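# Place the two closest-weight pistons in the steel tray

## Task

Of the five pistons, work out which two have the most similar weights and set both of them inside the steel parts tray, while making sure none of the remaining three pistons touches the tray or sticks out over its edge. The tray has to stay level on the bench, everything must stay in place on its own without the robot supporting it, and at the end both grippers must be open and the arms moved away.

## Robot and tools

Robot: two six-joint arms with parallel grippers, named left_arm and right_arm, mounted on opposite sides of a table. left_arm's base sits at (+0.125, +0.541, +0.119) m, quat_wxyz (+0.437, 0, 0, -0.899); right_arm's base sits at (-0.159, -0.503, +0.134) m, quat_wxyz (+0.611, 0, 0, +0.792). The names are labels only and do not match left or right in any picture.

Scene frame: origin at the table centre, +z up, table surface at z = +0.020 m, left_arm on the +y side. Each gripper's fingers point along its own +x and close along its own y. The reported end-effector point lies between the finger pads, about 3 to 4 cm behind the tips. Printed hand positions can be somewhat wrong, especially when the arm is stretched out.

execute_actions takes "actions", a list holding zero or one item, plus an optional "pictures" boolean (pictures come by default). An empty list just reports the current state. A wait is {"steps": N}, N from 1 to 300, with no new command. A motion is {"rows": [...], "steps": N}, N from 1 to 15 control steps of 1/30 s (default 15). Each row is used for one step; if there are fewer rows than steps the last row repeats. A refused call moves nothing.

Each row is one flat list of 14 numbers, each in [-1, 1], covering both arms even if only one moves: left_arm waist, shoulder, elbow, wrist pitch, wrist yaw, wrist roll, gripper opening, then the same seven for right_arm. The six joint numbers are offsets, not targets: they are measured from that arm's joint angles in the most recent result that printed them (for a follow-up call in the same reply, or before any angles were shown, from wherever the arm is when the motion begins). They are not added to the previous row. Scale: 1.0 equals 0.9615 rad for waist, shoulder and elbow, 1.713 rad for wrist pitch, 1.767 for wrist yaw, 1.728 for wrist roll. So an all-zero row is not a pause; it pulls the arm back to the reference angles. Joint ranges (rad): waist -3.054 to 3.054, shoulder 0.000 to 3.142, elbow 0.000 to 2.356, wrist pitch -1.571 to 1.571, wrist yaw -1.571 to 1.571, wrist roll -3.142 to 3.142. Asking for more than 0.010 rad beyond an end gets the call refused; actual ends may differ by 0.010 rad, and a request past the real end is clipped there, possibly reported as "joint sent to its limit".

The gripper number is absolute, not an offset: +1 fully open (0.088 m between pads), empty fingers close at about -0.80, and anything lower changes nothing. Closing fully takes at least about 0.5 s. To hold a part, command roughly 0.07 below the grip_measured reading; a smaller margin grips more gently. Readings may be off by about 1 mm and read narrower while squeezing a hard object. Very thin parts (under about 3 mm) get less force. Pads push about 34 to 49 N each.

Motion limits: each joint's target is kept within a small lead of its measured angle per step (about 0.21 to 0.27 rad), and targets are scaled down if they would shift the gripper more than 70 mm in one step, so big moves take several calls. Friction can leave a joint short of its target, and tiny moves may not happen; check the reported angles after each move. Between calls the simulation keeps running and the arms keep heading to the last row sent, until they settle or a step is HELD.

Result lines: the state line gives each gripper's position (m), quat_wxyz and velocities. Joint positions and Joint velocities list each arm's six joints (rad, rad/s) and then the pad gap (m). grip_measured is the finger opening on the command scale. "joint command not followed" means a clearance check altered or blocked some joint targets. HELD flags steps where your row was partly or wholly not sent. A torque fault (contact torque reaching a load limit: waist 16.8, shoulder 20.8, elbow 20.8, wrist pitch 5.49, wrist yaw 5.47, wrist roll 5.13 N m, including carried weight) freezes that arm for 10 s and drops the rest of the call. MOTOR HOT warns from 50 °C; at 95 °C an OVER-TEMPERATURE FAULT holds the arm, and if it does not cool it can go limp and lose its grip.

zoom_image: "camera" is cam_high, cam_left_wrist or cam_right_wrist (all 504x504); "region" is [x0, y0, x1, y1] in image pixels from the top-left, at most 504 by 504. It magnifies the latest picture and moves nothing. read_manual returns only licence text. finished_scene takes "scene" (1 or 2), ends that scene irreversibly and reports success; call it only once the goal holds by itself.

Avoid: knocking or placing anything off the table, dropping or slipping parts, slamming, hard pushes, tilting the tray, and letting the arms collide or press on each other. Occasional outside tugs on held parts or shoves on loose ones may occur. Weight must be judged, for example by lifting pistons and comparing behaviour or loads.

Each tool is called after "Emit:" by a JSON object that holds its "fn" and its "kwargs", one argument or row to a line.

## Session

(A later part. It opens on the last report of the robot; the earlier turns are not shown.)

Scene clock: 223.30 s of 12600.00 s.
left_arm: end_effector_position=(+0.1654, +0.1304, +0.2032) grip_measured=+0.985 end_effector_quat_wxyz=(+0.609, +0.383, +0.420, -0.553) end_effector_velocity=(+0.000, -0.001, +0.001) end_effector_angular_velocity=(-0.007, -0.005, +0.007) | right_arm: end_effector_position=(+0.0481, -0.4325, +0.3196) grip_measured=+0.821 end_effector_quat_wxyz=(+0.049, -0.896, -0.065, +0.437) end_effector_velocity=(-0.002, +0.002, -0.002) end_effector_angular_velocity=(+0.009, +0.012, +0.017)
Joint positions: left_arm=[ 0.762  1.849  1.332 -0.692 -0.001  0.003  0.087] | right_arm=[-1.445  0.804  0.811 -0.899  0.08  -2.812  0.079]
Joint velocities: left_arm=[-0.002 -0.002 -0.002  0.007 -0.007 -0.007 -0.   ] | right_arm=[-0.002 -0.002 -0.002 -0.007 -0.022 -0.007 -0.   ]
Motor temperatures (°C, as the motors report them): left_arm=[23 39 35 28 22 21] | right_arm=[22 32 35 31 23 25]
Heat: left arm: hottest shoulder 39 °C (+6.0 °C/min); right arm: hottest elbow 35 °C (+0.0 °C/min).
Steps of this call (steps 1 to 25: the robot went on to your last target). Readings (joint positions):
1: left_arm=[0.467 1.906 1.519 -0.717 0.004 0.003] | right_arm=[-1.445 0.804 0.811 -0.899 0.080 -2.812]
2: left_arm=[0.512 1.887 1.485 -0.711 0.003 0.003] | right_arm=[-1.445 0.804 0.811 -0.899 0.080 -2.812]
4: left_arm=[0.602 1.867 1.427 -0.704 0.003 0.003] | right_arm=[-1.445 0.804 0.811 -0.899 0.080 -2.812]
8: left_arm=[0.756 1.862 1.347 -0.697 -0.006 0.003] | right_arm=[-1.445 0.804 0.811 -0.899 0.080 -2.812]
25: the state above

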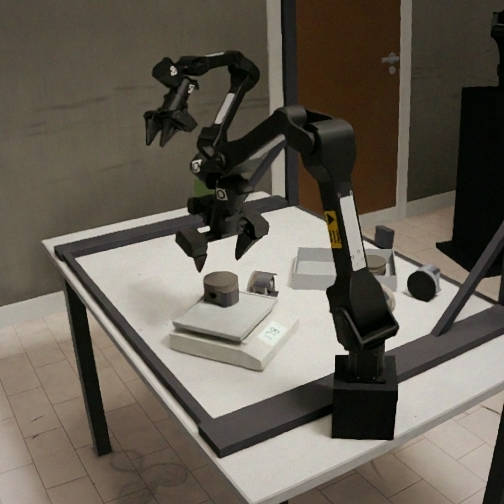

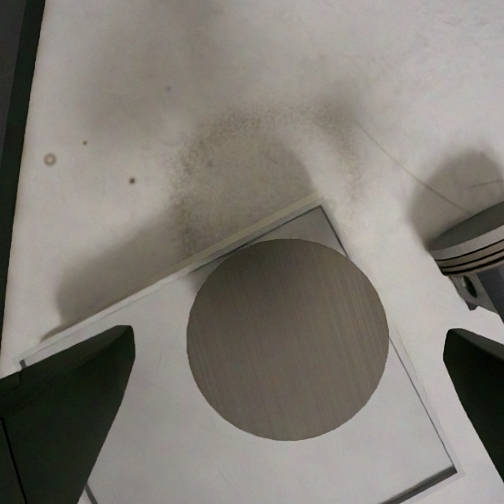

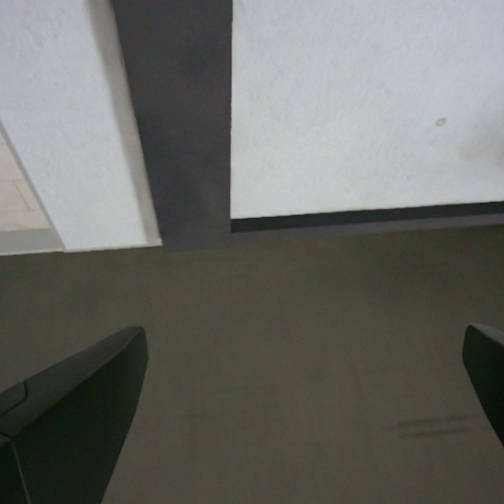

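Emit:
{"fn": "execute_actions", "kwargs": {
  "actions": [
    {"rows":[[0,0.02,-0.025,0.018,0,0,1,0,0,0,0,0,0,0.82],[0,0.033,-0.047,0.036,0,0,1,0,0,0,0,0,0,0.82],[0,0.046,-0.068,0.054,0,0,1,0,0,0,0,0,0,0.82],[0,0.06,-0.089,0.072,0,0,1,0,0,0,0,0,0,0.82],[0,0.075,-0.109,0.09,0,0,1,0,0,0,0,0,0,0.82],[0,0.09,-0.128,0.108,0,0,1,0,0,0,0,0,0,0.82],[0,0.105,-0.146,0.127,0,0,1,0,0,0,0,0,0,0.82]]}
  ],
  "pictures": false
}}

Emit:
{"fn": "execute_actions", "kwargs": {
  "actions": [
    {"steps":5}
  ],
  "pictures": false
}}

Emit:
{"fn": "execute_actions", "kwargs": {
  "actions": [
    {"rows":[[0,0,0,0,0,0,0.9,0,0,0,0,0,0,0.82],[0,0,0,0,0,0,0.82,0,0,0,0,0,0,0.82],[0,0,0,0,0,0,0.75,0,0,0,0,0,0,0.82],[0,0,0,0,0,0,0.7,0,0,0,0,0,0,0.82],[0,0,0,0,0,0,0.66,0,0,0,0,0,0,0.82],[0,0,0,0,0,0,0.62,0,0,0,0,0,0,0.82],[0,0,0,0,0,0,0.58,0,0,0,0,0,0,0.82],[0,0,0,0,0,0,0.54,0,0,0,0,0,0,0.82],[0,0,0,0,0,0,0.49,0,0,0,0,0,0,0.82]]}
  ],
  "pictures": false
}}

Emit:
{"fn": "execute_actions", "kwargs": {
  "actions": [
    {"rows":[[0,-0.02,0.025,-0.018,0,0,0.49,0,0,0,0,0,0,0.82],[0,-0.035,0.047,-0.036,0,0,0.49,0,0,0,0,0,0,0.82],[0,-0.05,0.068,-0.054,0,0,0.49,0,0,0,0,0,0,0.82],[0,-0.065,0.089,-0.072,0,0,0.49,0,0,0,0,0,0,0.82],[0,-0.08,0.109,-0.09,0,0,0.49,0,0,0,0,0,0,0.82],[0,-0.09,0.128,-0.108,0,0,0.49,0,0,0,0,0,0,0.82],[0,-0.1,0.146,-0.127,0,0,0.49,0,0,0,0,0,0,0.82]]}
  ],
  "pictures": false
}}

Emit:
{"fn": "execute_actions", "kwargs": {
  "actions": [
    {"rows":[[-0.03,0.02,0.03,0,0,0,0.49,0,0,0,0,0,0,0.82],[-0.07,0.05,0.07,-0.01,0,0,0.49,0,0,0,0,0,0,0.82],[-0.12,0.09,0.12,-0.015,0,0,0.49,0,0,0,0,0,0,0.82],[-0.17,0.13,0.18,-0.02,0,0,0.49,0,0,0,0,0,0,0.82],[-0.22,0.17,0.24,-0.03,0,0,0.49,0,0,0,0,0,0,0.82],[-0.27,0.22,0.3,-0.04,0,0,0.49,0,0,0,0,0,0,0.82],[-0.32,0.27,0.36,-0.05,0,0,0.49,0,0,0,0,0,0,0.82],[-0.37,0.31,0.42,-0.06,0,0,0.49,0,0,0,0,0,0,0.82],[-0.42,0.36,0.48,-0.065,0,0,0.49,0,0,0,0,0,0,0.82],[-0.47,0.4,0.54,-0.075,0,0,0.49,0,0,0,0,0,0,0.82],[-0.52,0.44,0.6,-0.085,0,0,0.49,0,0,0,0,0,0,0.82],[-0.56,0.48,0.65,-0.09,0,0,0.49,0,0,0,0,0,0,0.82],[-0.6,0.52,0.7,-0.095,0,0,0.49,0,0,0,0,0,0,0.82],[-0.625,0.55,0.73,-0.1,0,0,0.49,0,0,0,0,0,0,0.82],[-0.644,0.575,0.745,-0.1,0,0,0.49,0,0,0,0,0,0,0.82]]}
  ],
  "pictures": false
}}

Emit:
{"fn": "execute_actions", "kwargs": {
  "actions": [
    {"steps":25}
  ]
}}

Scene clock: 236.60 s of 12600.00 s.
left_arm: end_effector_position=(+0.1653, +0.1314, +0.1415) grip_measured=+0.985 end_effector_quat_wxyz=(+0.607, +0.386, +0.424, -0.551) end_effector_velocity=(+0.000, -0.024, +0.012) end_effector_angular_velocity=(-0.118, -0.021, -0.012) | right_arm: end_effector_position=(+0.0481, -0.4325, +0.3196) grip_measured=+0.821 end_effector_quat_wxyz=(+0.049, -0.896, -0.065, +0.437) end_effector_velocity=(-0.001, -0.002, -0.001) end_effector_angular_velocity=(-0.004, +0.006, -0.013)
Joint positions: left_arm=[ 0.762  1.942  1.198 -0.476 -0.001  0.003  0.087] | right_arm=[-1.445  0.804  0.811 -0.899  0.08  -2.812  0.079]
Joint velocities: left_arm=[-0.007 -0.007  0.002  0.11  -0.007  0.007  0.   ] | right_arm=[-0.002 -0.002 -0.002 -0.007  0.007  0.007 -0.   ]
Motor temperatures (°C, as the motors report them): left_arm=[23 39 34 28 22 21] | right_arm=[22 32 35 31 23 25]
Heat: left arm: hottest shoulder 39 °C (+6.0 °C/min); right arm: hottest elbow 35 °C (+0.0 °C/min).
Steps of this call (steps 1 to 15: the robot went on to your last target; steps 16 to 90: nothing new was sent; then 9.80 s passed at rest; steps 91 to 105: all 15 steps of this action). Readings (joint positions):
91: left_arm=[0.762 1.849 1.330 -0.685 -0.001 0.003] | right_arm=[-1.445 0.804 0.811 -0.899 0.080 -2.812]
92: left_arm=[0.762 1.849 1.323 -0.669 -0.001 0.003] | right_arm=[-1.445 0.804 0.811 -0.899 0.080 -2.812]
94: left_arm=[0.762 1.857 1.300 -0.621 -0.001 0.003] | right_arm=[-1.445 0.804 0.811 -0.899 0.080 -2.812]
98: left_arm=[0.762 1.908 1.233 -0.518 -0.001 0.003] | right_arm=[-1.445 0.804 0.811 -0.899 0.080 -2.812]
105: the state above

Scene clock: 236.77 s of 12600.00 s.
left_arm: end_effector_position=(+0.1653, +0.1310, +0.1416) grip_measured=+0.985 end_effector_quat_wxyz=(+0.607, +0.385, +0.423, -0.551) end_effector_velocity=(+0.002, +0.002, -0.000) end_effector_angular_velocity=(+0.009, -0.017, +0.012) | right_arm: end_effector_position=(+0.0481, -0.4325, +0.3196) grip_measured=+0.821 end_effector_quat_wxyz=(+0.049, -0.896, -0.065, +0.437) end_effector_velocity=(-0.000, +0.003, +0.000) end_effector_angular_velocity=(+0.023, +0.001, +0.006)
Joint positions: left_arm=[ 0.762  1.942  1.198 -0.474 -0.001  0.003  0.087] | right_arm=[-1.445  0.804  0.811 -0.899  0.08  -2.812  0.079]
Joint velocities: left_arm=[-0.002 -0.002 -0.002 -0.007 -0.022 -0.007 -0.   ] | right_arm=[-0.002 -0.002 -0.002  0.007 -0.022  0.007 -0.   ]
Motor temperatures (°C, as the motors report them): left_arm=[23 39 34 28 22 21] | right_arm=[22 32 35 31 23 25]
Heat: left arm: hottest shoulder 39 °C (+6.1 °C/min); right arm: hottest elbow 35 °C (+0.0 °C/min).
Steps of this call (steps 1 to 5: the robot went on to your last target). Readings (joint positions):
1: left_arm=[0.762 1.942 1.198 -0.474 -0.001 0.003] | right_arm=[-1.445 0.804 0.811 -0.899 0.080 -2.812]
2: left_arm=[0.762 1.942 1.198 -0.474 -0.001 0.003] | right_arm=[-1.445 0.804 0.811 -0.899 0.080 -2.812]
4: left_arm=[0.762 1.942 1.198 -0.474 -0.001 0.003] | right_arm=[-1.445 0.804 0.811 -0.899 0.080 -2.812]
5: the state above

Scene clock: 237.27 s of 12600.00 s.
left_arm: end_effector_position=(+0.1653, +0.1310, +0.1416) grip_measured=+0.580 end_effector_quat_wxyz=(+0.607, +0.385, +0.423, -0.551) end_effector_velocity=(+0.004, +0.004, +0.000) end_effector_angular_velocity=(+0.010, -0.022, +0.003) | right_arm: end_effector_position=(+0.0481, -0.4325, +0.3196) grip_measured=+0.821 end_effector_quat_wxyz=(+0.049, -0.896, -0.065, +0.437) end_effector_velocity=(+0.001, +0.001, +0.000) end_effector_angular_velocity=(+0.012, -0.003, -0.004)
Joint positions: left_arm=[ 0.762  1.942  1.198 -0.474 -0.     0.003  0.067] | right_arm=[-1.445  0.804  0.811 -0.899  0.08  -2.812  0.079]
Joint velocities: left_arm=[ 0.002 -0.007 -0.007 -0.007 -0.022  0.007 -0.   ] | right_arm=[-0.002 -0.002 -0.002  0.007 -0.007  0.007 -0.   ]
Motor temperatures (°C, as the motors report them): left_arm=[23 39 34 28 22 21] | right_arm=[22 32 35 31 23 25]
Heat: left arm: hottest shoulder 39 °C (+6.0 °C/min); right arm: hottest elbow 35 °C (+0.0 °C/min).
Steps of this call (steps 1 to 15: all 15 steps of this action). Readings (joint positions):
1: left_arm=[0.762 1.942 1.198 -0.474 -0.001 0.003] | right_arm=[-1.445 0.804 0.811 -0.899 0.080 -2.812]
2: left_arm=[0.762 1.942 1.198 -0.474 -0.001 0.003] | right_arm=[-1.445 0.804 0.811 -0.899 0.080 -2.812]
4: left_arm=[0.762 1.942 1.198 -0.474 -0.001 0.003] | right_arm=[-1.445 0.804 0.811 -0.899 0.080 -2.812]
8: left_arm=[0.762 1.942 1.198 -0.474 -0.000 0.003] | right_arm=[-1.445 0.804 0.811 -0.899 0.080 -2.812]
15: the state above

Scene clock: 237.77 s of 12600.00 s.
left_arm: end_effector_position=(+0.1654, +0.1296, +0.2024) grip_measured=+0.580 end_effector_quat_wxyz=(+0.609, +0.382, +0.420, -0.554) end_effector_velocity=(-0.002, +0.023, -0.010) end_effector_angular_velocity=(+0.115, +0.007, +0.007) | right_arm: end_effector_position=(+0.0481, -0.4325, +0.3196) grip_measured=+0.821 end_effector_quat_wxyz=(+0.049, -0.896, -0.065, +0.437) end_effector_velocity=(-0.002, -0.000, -0.002) end_effector_angular_velocity=(+0.007, +0.010, -0.004)
Joint positions: left_arm=[ 0.762  1.852  1.332 -0.688 -0.     0.003  0.067] | right_arm=[-1.445  0.804  0.811 -0.899  0.08  -2.812  0.079]
Joint velocities: left_arm=[-0.002  0.002 -0.002 -0.11  -0.007 -0.007 -0.   ] | right_arm=[-0.002 -0.002 -0.002 -0.007 -0.007  0.007 -0.   ]
Motor temperatures (°C, as the motors report them): left_arm=[23 39 35 28 22 21] | right_arm=[22 32 35 31 23 25]
Heat: left arm: hottest shoulder 39 °C (+6.1 °C/min); right arm: hottest elbow 35 °C (+0.0 °C/min).
Steps of this call (steps 1 to 15: all 15 steps of this action). Readings (joint positions):
1: left_arm=[0.762 1.941 1.200 -0.478 -0.000 0.003] | right_arm=[-1.445 0.804 0.811 -0.899 0.080 -2.812]
2: left_arm=[0.762 1.940 1.208 -0.494 -0.000 0.003] | right_arm=[-1.445 0.804 0.811 -0.899 0.080 -2.812]
4: left_arm=[0.762 1.934 1.229 -0.545 -0.000 0.003] | right_arm=[-1.445 0.804 0.811 -0.899 0.080 -2.812]
8: left_arm=[0.762 1.893 1.292 -0.649 -0.000 0.003] | right_arm=[-1.445 0.804 0.811 -0.899 0.080 -2.812]
15: the state above

Scene clock: 238.27 s of 12600.00 s.
left_arm: end_effector_position=(-0.0598, +0.0674, +0.1826) grip_measured=+0.580 end_effector_quat_wxyz=(+0.462, +0.475, +0.321, -0.676) end_effector_velocity=(-0.582, +0.040, -0.159) end_effector_angular_velocity=(+0.219, -0.076, -1.087) | right_arm: end_effector_position=(+0.0481, -0.4325, +0.3196) grip_measured=+0.821 end_effector_quat_wxyz=(+0.049, -0.896, -0.065, +0.437) end_effector_velocity=(-0.001, +0.000, -0.002) end_effector_angular_velocity=(+0.005, +0.015, -0.004)
Joint positions: left_arm=[ 0.291  2.246  1.844 -0.82  -0.005  0.003  0.067] | right_arm=[-1.445  0.804  0.811 -0.899  0.08  -2.812  0.079]
Joint velocities: left_arm=[-1.092  1.053  1.179 -0.359  0.007 -0.007 -0.   ] | right_arm=[-0.002  0.002 -0.002 -0.007 -0.007  0.007  0.   ]
Motor temperatures (°C, as the motors report them): left_arm=[23 39 35 28 22 21] | right_arm=[22 32 35 31 23 25]
Heat: left arm: hottest shoulder 39 °C (+6.0 °C/min); right arm: hottest elbow 35 °C (+0.0 °C/min).
Steps of this call (steps 1 to 15: all 15 steps of this action). Readings (joint positions):
1: left_arm=[0.761 1.854 1.333 -0.691 -0.001 0.003] | right_arm=[-1.445 0.804 0.811 -0.899 0.080 -2.812]
2: left_arm=[0.755 1.861 1.340 -0.700 -0.004 0.003] | right_arm=[-1.445 0.804 0.811 -0.899 0.080 -2.812]
4: left_arm=[0.715 1.900 1.395 -0.715 -0.011 0.003] | right_arm=[-1.445 0.804 0.811 -0.899 0.080 -2.812]
8: left_arm=[0.564 2.019 1.569 -0.743 -0.007 0.003] | right_arm=[-1.445 0.804 0.811 -0.899 0.080 -2.812]
15: the state above

Scene clock: 239.10 s of 12600.00 s.
left_arm: end_effector_position=(-0.1423, +0.0723, +0.1685) grip_measured=+0.580 end_effector_quat_wxyz=(+0.412, +0.494, +0.286, -0.710) end_effector_velocity=(+0.004, -0.002, +0.004) end_effector_angular_velocity=(-0.014, -0.019, +0.003) | right_arm: end_effector_position=(+0.0481, -0.4325, +0.3196) grip_measured=+0.821 end_effector_quat_wxyz=(+0.049, -0.896, -0.065, +0.437) end_effector_velocity=(-0.000, -0.003, +0.000) end_effector_angular_velocity=(-0.011, -0.001, -0.006)
Joint positions: left_arm=[ 0.146  2.392  2.036 -0.859 -0.     0.003  0.067] | right_arm=[-1.445  0.804  0.811 -0.899  0.08  -2.812  0.079]
Joint velocities: left_arm=[ 0.002 -0.007  0.002 -0.007 -0.022  0.007 -0.   ] | right_arm=[-0.007 -0.002  0.002 -0.007  0.007 -0.007 -0.   ]
Motor temperatures (°C, as the motors report them): left_arm=[23 39 35 28 22 21] | right_arm=[22 32 35 31 23 25]
Heat: left arm: hottest shoulder 39 °C (+6.1 °C/min); right arm: hottest elbow 35 °C (+0.0 °C/min).
Steps of this call (steps 1 to 25: the robot went on to your last target). Readings (joint positions):
1: left_arm=[0.255 2.282 1.887 -0.833 -0.005 0.003] | right_arm=[-1.445 0.804 0.811 -0.899 0.080 -2.812]
2: left_arm=[0.220 2.319 1.933 -0.839 -0.004 0.003] | right_arm=[-1.445 0.804 0.811 -0.899 0.080 -2.812]
4: left_arm=[0.161 2.368 1.991 -0.842 0.003 0.003] | right_arm=[-1.445 0.804 0.811 -0.899 0.080 -2.812]
8: left_arm=[0.113 2.392 2.021 -0.858 0.007 0.003] | right_arm=[-1.445 0.804 0.811 -0.899 0.080 -2.812]
25: the state above

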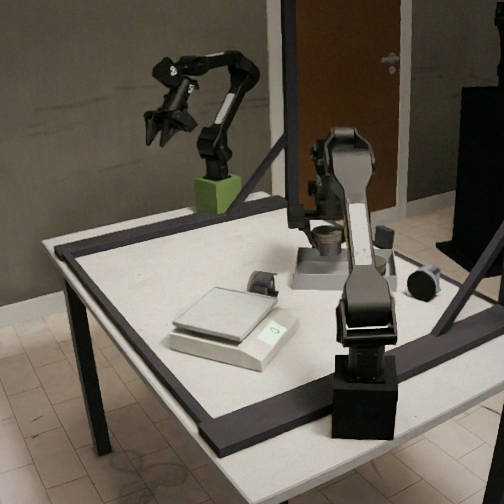

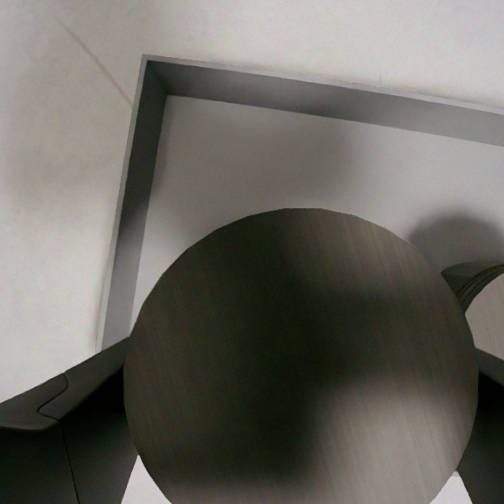

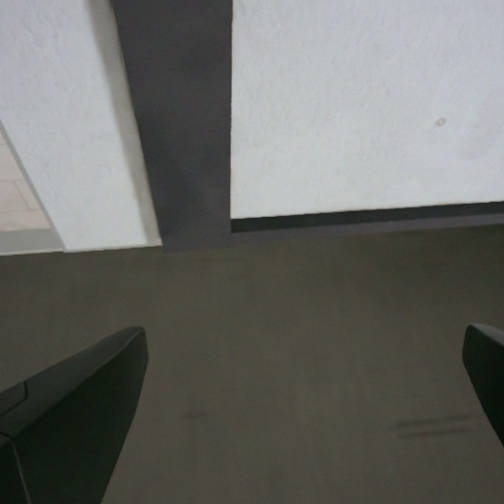

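Emit:
{"fn": "execute_actions", "kwargs": {
  "actions": [
    {"rows":[[0.01,0.012,-0.015,0.013,0,0,0.49,0,0,0,0,0,0,0.82],[0.016,0.02,-0.03,0.026,0,0,0.49,0,0,0,0,0,0,0.82],[0.016,0.029,-0.045,0.039,0,0,0.49,0,0,0,0,0,0,0.82],[0.016,0.038,-0.06,0.052,0,0,0.49,0,0,0,0,0,0,0.82],[0.016,0.047,-0.075,0.065,0,0,0.49,0,0,0,0,0,0,0.82],[0.016,0.056,-0.089,0.078,0,0,0.49,0,0,0,0,0,0,0.82],[0.016,0.065,-0.102,0.091,0,0,0.49,0,0,0,0,0,0,0.82],[0.016,0.074,-0.115,0.103,0,0,0.49,0,0,0,0,0,0,0.82],[0.016,0.083,-0.127,0.115,0,0,0.49,0,0,0,0,0,0,0.82],[0.016,0.092,-0.137,0.126,0,0,0.49,0,0,0,0,0,0,0.82]]}
  ],
  "pictures": false
}}

Emit:
{"fn": "execute_actions", "kwargs": {
  "actions": [
    {"steps":8}
  ],
  "pictures": false
}}

Emit:
{"fn": "execute_actions", "kwargs": {
  "actions": [
    {"rows":[[0,0.03,0,0.004,0,0,0.49,0,0,0,0,0,0,0.82]],"steps":14}
  ]
}}

Scene clock: 247.63 s of 12600.00 s.
left_arm: end_effector_position=(-0.1357, +0.0685, +0.0981) grip_measured=+0.580 end_effector_quat_wxyz=(+0.415, +0.497, +0.292, -0.704) end_effector_velocity=(+0.007, +0.013, -0.057) end_effector_angular_velocity=(+0.060, -0.038, +0.007) | right_arm: end_effector_position=(+0.0481, -0.4325, +0.3196) grip_measured=+0.821 end_effector_quat_wxyz=(+0.049, -0.896, -0.065, +0.437) end_effector_velocity=(+0.000, +0.003, -0.001) end_effector_angular_velocity=(+0.012, +0.003, +0.017)
Joint positions: left_arm=[ 0.161  2.477  1.907 -0.658 -0.     0.003  0.067] | right_arm=[-1.445  0.804  0.811 -0.899  0.08  -2.812  0.079]
Joint velocities: left_arm=[-0.002  0.076 -0.076  0.081 -0.007 -0.007  0.   ] | right_arm=[-0.002  0.002 -0.002  0.007 -0.022 -0.007  0.   ]
Motor temperatures (°C, as the motors report them): left_arm=[23 40 36 28 22 21] | right_arm=[22 32 35 31 23 25]
Heat: left arm: hottest shoulder 40 °C (+6.1 °C/min); right arm: hottest elbow 35 °C (+0.0 °C/min).
Steps of this call (steps 1 to 15: the robot went on to your last target; steps 16 to 90: nothing new was sent; then 5.03 s passed at rest; steps 91 to 105: all 15 steps of this action). Readings (joint positions):
91: left_arm=[0.146 2.392 2.036 -0.858 -0.000 0.003] | right_arm=[-1.445 0.804 0.811 -0.899 0.080 -2.812]
92: left_arm=[0.147 2.392 2.032 -0.848 -0.000 0.003] | right_arm=[-1.445 0.804 0.811 -0.899 0.080 -2.812]
94: left_arm=[0.151 2.394 2.016 -0.811 -0.000 0.003] | right_arm=[-1.445 0.804 0.811 -0.899 0.080 -2.812]
98: left_arm=[0.159 2.417 1.968 -0.731 -0.000 0.003] | right_arm=[-1.445 0.804 0.811 -0.899 0.080 -2.812]
105: the state above

Scene clock: 247.90 s of 12600.00 s.
left_arm: end_effector_position=(-0.1368, +0.0664, +0.0981) grip_measured=+0.580 end_effector_quat_wxyz=(+0.416, +0.493, +0.289, -0.707) end_effector_velocity=(+0.005, +0.004, -0.003) end_effector_angular_velocity=(+0.026, -0.008, +0.039) | right_arm: end_effector_position=(+0.0481, -0.4325, +0.3196) grip_measured=+0.821 end_effector_quat_wxyz=(+0.049, -0.896, -0.065, +0.437) end_effector_velocity=(+0.000, -0.002, -0.000) end_effector_angular_velocity=(-0.007, -0.010, -0.001)
Joint positions: left_arm=[ 0.161  2.478  1.905 -0.644 -0.     0.003  0.067] | right_arm=[-1.445  0.804  0.811 -0.899  0.08  -2.812  0.079]
Joint velocities: left_arm=[ 0.002 -0.002 -0.007 -0.022 -0.007 -0.037 -0.   ] | right_arm=[-0.002 -0.007 -0.007  0.007  0.007 -0.007 -0.   ]
Motor temperatures (°C, as the motors report them): left_arm=[23 40 35 28 22 21] | right_arm=[22 32 35 31 23 25]
Heat: left arm: hottest shoulder 40 °C (+6.0 °C/min); right arm: hottest elbow 35 °C (+0.0 °C/min).
Steps of this call (steps 1 to 8: the robot went on to your last target). Readings (joint positions):
1: left_arm=[0.161 2.478 1.905 -0.656 -0.000 0.003] | right_arm=[-1.445 0.804 0.811 -0.899 0.080 -2.812]
2: left_arm=[0.161 2.478 1.905 -0.653 -0.000 0.003] | right_arm=[-1.445 0.804 0.811 -0.899 0.080 -2.812]
4: left_arm=[0.161 2.478 1.905 -0.646 -0.000 0.003] | right_arm=[-1.445 0.804 0.811 -0.899 0.080 -2.812]
8: the state above

Scene clock: 248.37 s of 12600.00 s.
left_arm: end_effector_position=(-0.1366, +0.0669, +0.0930) grip_measured=+0.580 end_effector_quat_wxyz=(+0.416, +0.495, +0.291, -0.706) end_effector_velocity=(-0.001, +0.003, -0.000) end_effector_angular_velocity=(+0.009, +0.000, -0.012) | right_arm: end_effector_position=(+0.0481, -0.4325, +0.3196) grip_measured=+0.821 end_effector_quat_wxyz=(+0.049, -0.896, -0.065, +0.437) end_effector_velocity=(-0.004, -0.003, -0.005) end_effector_angular_velocity=(-0.029, +0.019, +0.010)
Joint positions: left_arm=[ 0.161  2.488  1.905 -0.64  -0.     0.003  0.067] | right_arm=[-1.445  0.804  0.811 -0.899  0.08  -2.812  0.079]
Joint velocities: left_arm=[-0.002 -0.002 -0.002 -0.007  0.007  0.007  0.   ] | right_arm=[-0.002 -0.002 -0.007 -0.022  0.007 -0.022 -0.   ]
Motor temperatures (°C, as the motors report them): left_arm=[23 40 35 28 22 21] | right_arm=[22 32 35 31 23 25]
Heat: left arm: hottest shoulder 40 °C (+6.1 °C/min); right arm: hottest elbow 35 °C (+0.0 °C/min).
Steps of this call (steps 1 to 14: all 14 steps of this action). Readings (joint positions):
1: left_arm=[0.161 2.481 1.905 -0.644 -0.000 0.003] | right_arm=[-1.445 0.804 0.811 -0.899 0.080 -2.812]
2: left_arm=[0.161 2.484 1.905 -0.643 -0.000 0.003] | right_arm=[-1.445 0.804 0.811 -0.899 0.080 -2.812]
4: left_arm=[0.161 2.487 1.905 -0.643 -0.000 0.003] | right_arm=[-1.445 0.804 0.811 -0.899 0.080 -2.812]
8: left_arm=[0.161 2.488 1.905 -0.641 -0.000 0.003] | right_arm=[-1.445 0.804 0.811 -0.899 0.080 -2.812]
14: the state above

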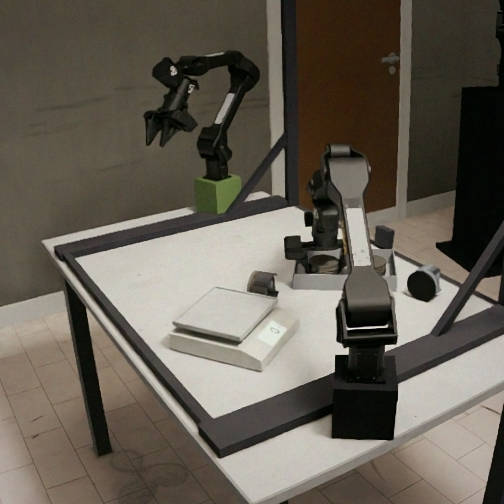

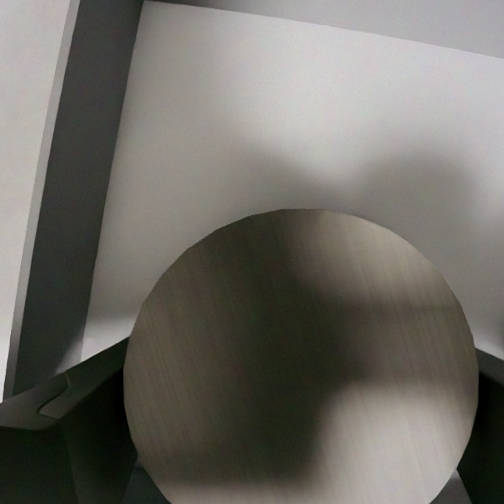

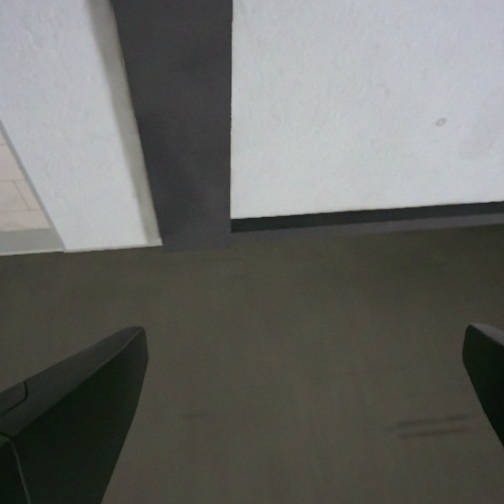

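Emit:
{"fn": "execute_actions", "kwargs": {
  "actions": [
    {"rows":[[0,0,0,0,0,0,0.6,0,0,0,0,0,0,0.82],[0,0,0,0,0,0,0.68,0,0,0,0,0,0,0.82],[0,0,0,0,0,0,0.76,0,0,0,0,0,0,0.82],[0,0,0,0,0,0,0.76,0,0,0,0,0,0,0.82],[0,0,0,0,0,0,0.76,0,0,0,0,0,0,0.82],[0,0,0,0,0,0,0.76,0,0,0,0,0,0,0.82],[0,-0.025,0.02,-0.02,0,0,0.76,0,0,0,0,0,0,0.82],[0,-0.045,0.045,-0.045,0,0,0.76,0,0,0,0,0,0,0.82],[0,-0.065,0.07,-0.07,0,0,0.76,0,0,0,0,0,0,0.82],[0,-0.085,0.1,-0.1,0,0,0.76,0,0,0,0,0,0,0.82],[0,-0.105,0.14,-0.133,0,0,0.76,0,0,0,0,0,0,0.82]]}
  ],
  "pictures": false
}}

Emit:
{"fn": "execute_actions", "kwargs": {
  "actions": [
    {"steps":8}
  ],
  "pictures": false
}}

Emit:
{"fn": "execute_actions", "kwargs": {
  "actions": [
    {"rows":[[0,-0.08,-0.05,0,0,0,0.76,0,0,0,0,0,0,0.82],[-0.02,-0.2,-0.14,-0.02,0,0,0.76,0,0,0,0,0,0,0.82],[-0.05,-0.4,-0.3,-0.03,0,0,0.76,0,0,0,0,0,0,0.82],[-0.12,-0.8,-0.66,-0.06,0,0,0.76,0,0,0,0,0,0,0.82]]}
  ],
  "pictures": false
}}

Emit:
{"fn": "execute_actions", "kwargs": {
  "actions": [
    {"steps":15}
  ]
}}

Scene clock: 257.00 s of 12600.00 s.
left_arm: end_effector_position=(-0.1346, +0.0705, +0.1523) grip_measured=+0.756 end_effector_quat_wxyz=(+0.413, +0.501, +0.294, -0.701) end_effector_velocity=(-0.037, -0.057, +0.314) end_effector_angular_velocity=(-0.470, +0.286, -0.003) | right_arm: end_effector_position=(+0.0481, -0.4325, +0.3196) grip_measured=+0.821 end_effector_quat_wxyz=(+0.049, -0.896, -0.065, +0.437) end_effector_velocity=(+0.001, +0.001, -0.000) end_effector_angular_velocity=(+0.002, -0.001, +0.008)
Joint positions: left_arm=[ 0.161  2.414  2.018 -0.843 -0.     0.003  0.076] | right_arm=[-1.445  0.804  0.811 -0.899  0.08  -2.812  0.079]
Joint velocities: left_arm=[-0.002 -0.432  0.33  -0.212  0.022 -0.007  0.001] | right_arm=[-0.002  0.002 -0.002  0.007 -0.007 -0.007  0.   ]
Motor temperatures (°C, as the motors report them): left_arm=[23 41 35 28 22 21] | right_arm=[22 32 35 31 23 25]
Heat: left arm: hottest shoulder 41 °C (+6.0 °C/min); right arm: hottest elbow 35 °C (+0.0 °C/min).
Steps of this call (steps 1 to 15: the robot went on to your last target; steps 16 to 90: nothing new was sent; then 5.13 s passed at rest; steps 91 to 105: all 15 steps of this action). Readings (joint positions):
91: left_arm=[0.161 2.488 1.905 -0.640 -0.000 0.003] | right_arm=[-1.445 0.804 0.811 -0.899 0.080 -2.812]
92: left_arm=[0.161 2.488 1.905 -0.640 -0.000 0.003] | right_arm=[-1.445 0.804 0.811 -0.899 0.080 -2.812]
94: left_arm=[0.161 2.488 1.905 -0.640 -0.000 0.003] | right_arm=[-1.445 0.804 0.811 -0.899 0.080 -2.812]
98: left_arm=[0.161 2.485 1.915 -0.664 -0.000 0.003] | right_arm=[-1.445 0.804 0.811 -0.899 0.080 -2.812]
105: the state above

Scene clock: 257.27 s of 12600.00 s.
left_arm: end_effector_position=(-0.1359, +0.0682, +0.1763) grip_measured=+0.757 end_effector_quat_wxyz=(+0.418, +0.489, +0.287, -0.710) end_effector_velocity=(+0.003, +0.006, -0.003) end_effector_angular_velocity=(+0.025, -0.031, -0.020) | right_arm: end_effector_position=(+0.0481, -0.4325, +0.3196) grip_measured=+0.821 end_effector_quat_wxyz=(+0.049, -0.896, -0.065, +0.437) end_effector_velocity=(-0.001, +0.000, -0.002) end_effector_angular_velocity=(-0.004, +0.012, +0.008)
Joint positions: left_arm=[ 0.161  2.38   2.042 -0.868 -0.     0.003  0.076] | right_arm=[-1.445  0.804  0.811 -0.899  0.08  -2.812  0.079]
Joint velocities: left_arm=[-0.002  0.002  0.002 -0.037 -0.007  0.022  0.   ] | right_arm=[-0.002  0.002 -0.002 -0.007 -0.007 -0.007 -0.   ]
Motor temperatures (°C, as the motors report them): left_arm=[23 41 35 28 22 21] | right_arm=[22 32 35 31 23 25]
Heat: left arm: hottest shoulder 41 °C (+6.0 °C/min); right arm: hottest elbow 35 °C (+0.0 °C/min).
Steps of this call (steps 1 to 8: the robot went on to your last target). Readings (joint positions):
1: left_arm=[0.161 2.401 2.028 -0.849 -0.000 0.003] | right_arm=[-1.445 0.804 0.811 -0.899 0.080 -2.812]
2: left_arm=[0.161 2.391 2.035 -0.852 -0.000 0.003] | right_arm=[-1.445 0.804 0.811 -0.899 0.080 -2.812]
4: left_arm=[0.161 2.380 2.042 -0.857 -0.000 0.003] | right_arm=[-1.445 0.804 0.811 -0.899 0.080 -2.812]
8: the state above

Scene clock: 257.77 s of 12600.00 s.
left_arm: end_effector_position=(-0.0942, +0.2367, +0.2849) grip_measured=+0.757 end_effector_quat_wxyz=(+0.375, +0.503, +0.257, -0.735) end_effector_velocity=(+0.052, +0.018, +0.352) end_effector_angular_velocity=(-0.857, +0.612, +0.090) | right_arm: end_effector_position=(+0.0481, -0.4325, +0.3196) grip_measured=+0.821 end_effector_quat_wxyz=(+0.049, -0.896, -0.065, +0.437) end_effector_velocity=(-0.005, -0.000, -0.003) end_effector_angular_velocity=(-0.015, +0.014, +0.024)
Joint positions: left_arm=[ 0.041  1.661  1.434 -0.972  0.002  0.003  0.076] | right_arm=[-1.445  0.804  0.811 -0.899  0.08  -2.812  0.079]
Joint velocities: left_arm=[ 0.081 -0.974 -0.002  0.081 -0.007 -0.007 -0.   ] | right_arm=[ 0.002 -0.007 -0.002 -0.022 -0.007 -0.022 -0.   ]
Motor temperatures (°C, as the motors report them): left_arm=[23 41 35 28 22 21] | right_arm=[22 32 35 31 23 25]
Heat: left arm: hottest shoulder 41 °C (+6.1 °C/min); right arm: hottest elbow 35 °C (+0.0 °C/min).
Steps of this call (steps 1 to 15: all 15 steps of this action). Readings (joint positions):
1: left_arm=[0.161 2.375 2.034 -0.865 -0.000 0.003] | right_arm=[-1.445 0.804 0.811 -0.899 0.080 -2.812]
2: left_arm=[0.160 2.347 2.004 -0.864 -0.000 0.003] | right_arm=[-1.445 0.804 0.811 -0.899 0.080 -2.812]
4: left_arm=[0.148 2.258 1.891 -0.912 -0.004 0.003] | right_arm=[-1.445 0.804 0.811 -0.899 0.080 -2.812]
8: left_arm=[0.064 2.030 1.660 -0.952 0.000 0.003] | right_arm=[-1.445 0.804 0.811 -0.899 0.080 -2.812]
15: the state above

Scene clock: 258.27 s of 12600.00 s.
left_arm: end_effector_position=(-0.0894, +0.2416, +0.3000) grip_measured=+0.757 end_effector_quat_wxyz=(+0.382, +0.486, +0.249, -0.745) end_effector_velocity=(+0.000, +0.003, -0.002) end_effector_angular_velocity=(+0.008, -0.010, +0.002) | right_arm: end_effector_position=(+0.0481, -0.4325, +0.3196) grip_measured=+0.821 end_effector_quat_wxyz=(+0.049, -0.896, -0.065, +0.437) end_effector_velocity=(-0.002, -0.000, -0.001) end_effector_angular_velocity=(-0.000, +0.003, +0.008)
Joint positions: left_arm=[ 0.044  1.604  1.418 -0.97   0.001  0.003  0.076] | right_arm=[-1.445  0.804  0.811 -0.899  0.08  -2.812  0.079]
Joint velocities: left_arm=[-0.007 -0.002 -0.007 -0.007 -0.007 -0.007 -0.   ] | right_arm=[-0.002 -0.007 -0.002 -0.007 -0.007 -0.007 -0.   ]
Motor temperatures (°C, as the motors report them): left_arm=[23 41 35 28 22 21] | right_arm=[22 32 35 31 23 25]
Heat: left arm: hottest shoulder 41 °C (+6.0 °C/min); right arm: hottest elbow 35 °C (+0.0 °C/min).
Steps of this call (steps 1 to 15: the robot went on to your last target). Readings (joint positions):
1: left_arm=[0.043 1.634 1.434 -0.968 0.001 0.003] | right_arm=[-1.445 0.804 0.811 -0.899 0.080 -2.812]
2: left_arm=[0.044 1.615 1.434 -0.967 0.001 0.003] | right_arm=[-1.445 0.804 0.811 -0.899 0.080 -2.812]
4: left_arm=[0.044 1.602 1.432 -0.967 0.001 0.003] | right_arm=[-1.445 0.804 0.811 -0.899 0.080 -2.812]
8: left_arm=[0.044 1.604 1.418 -0.970 0.001 0.003] | right_arm=[-1.445 0.804 0.811 -0.899 0.080 -2.812]
15: the state above

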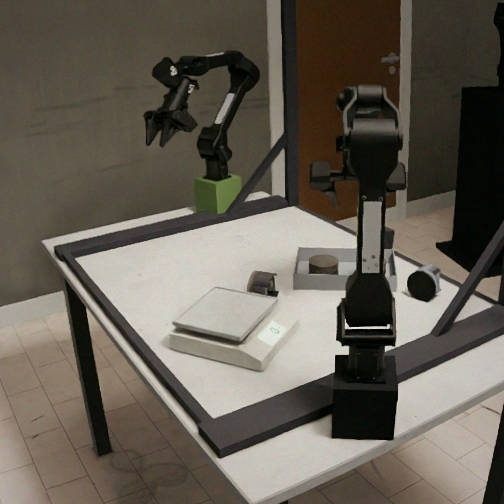

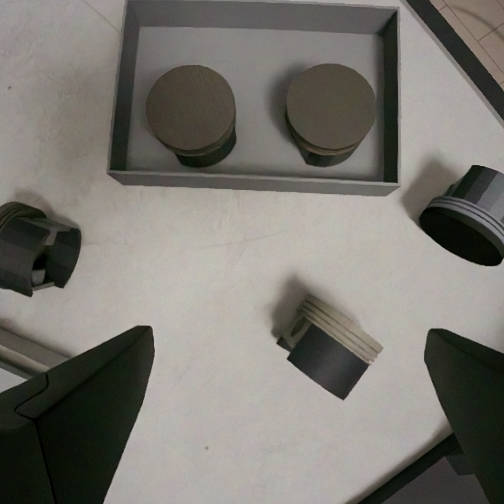

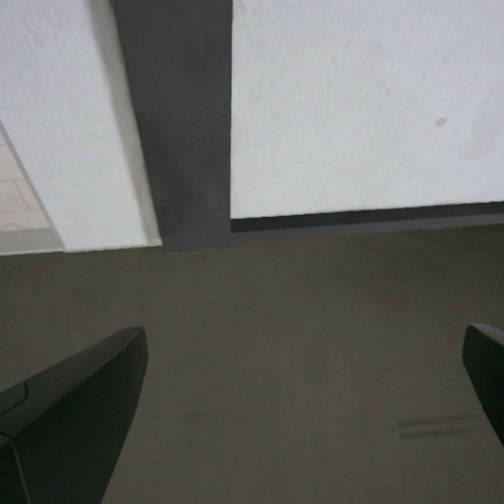

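Emit:
{"fn": "finished_scene", "kwargs": {
  "scene": 2
}}

The scene is finished: the task was done.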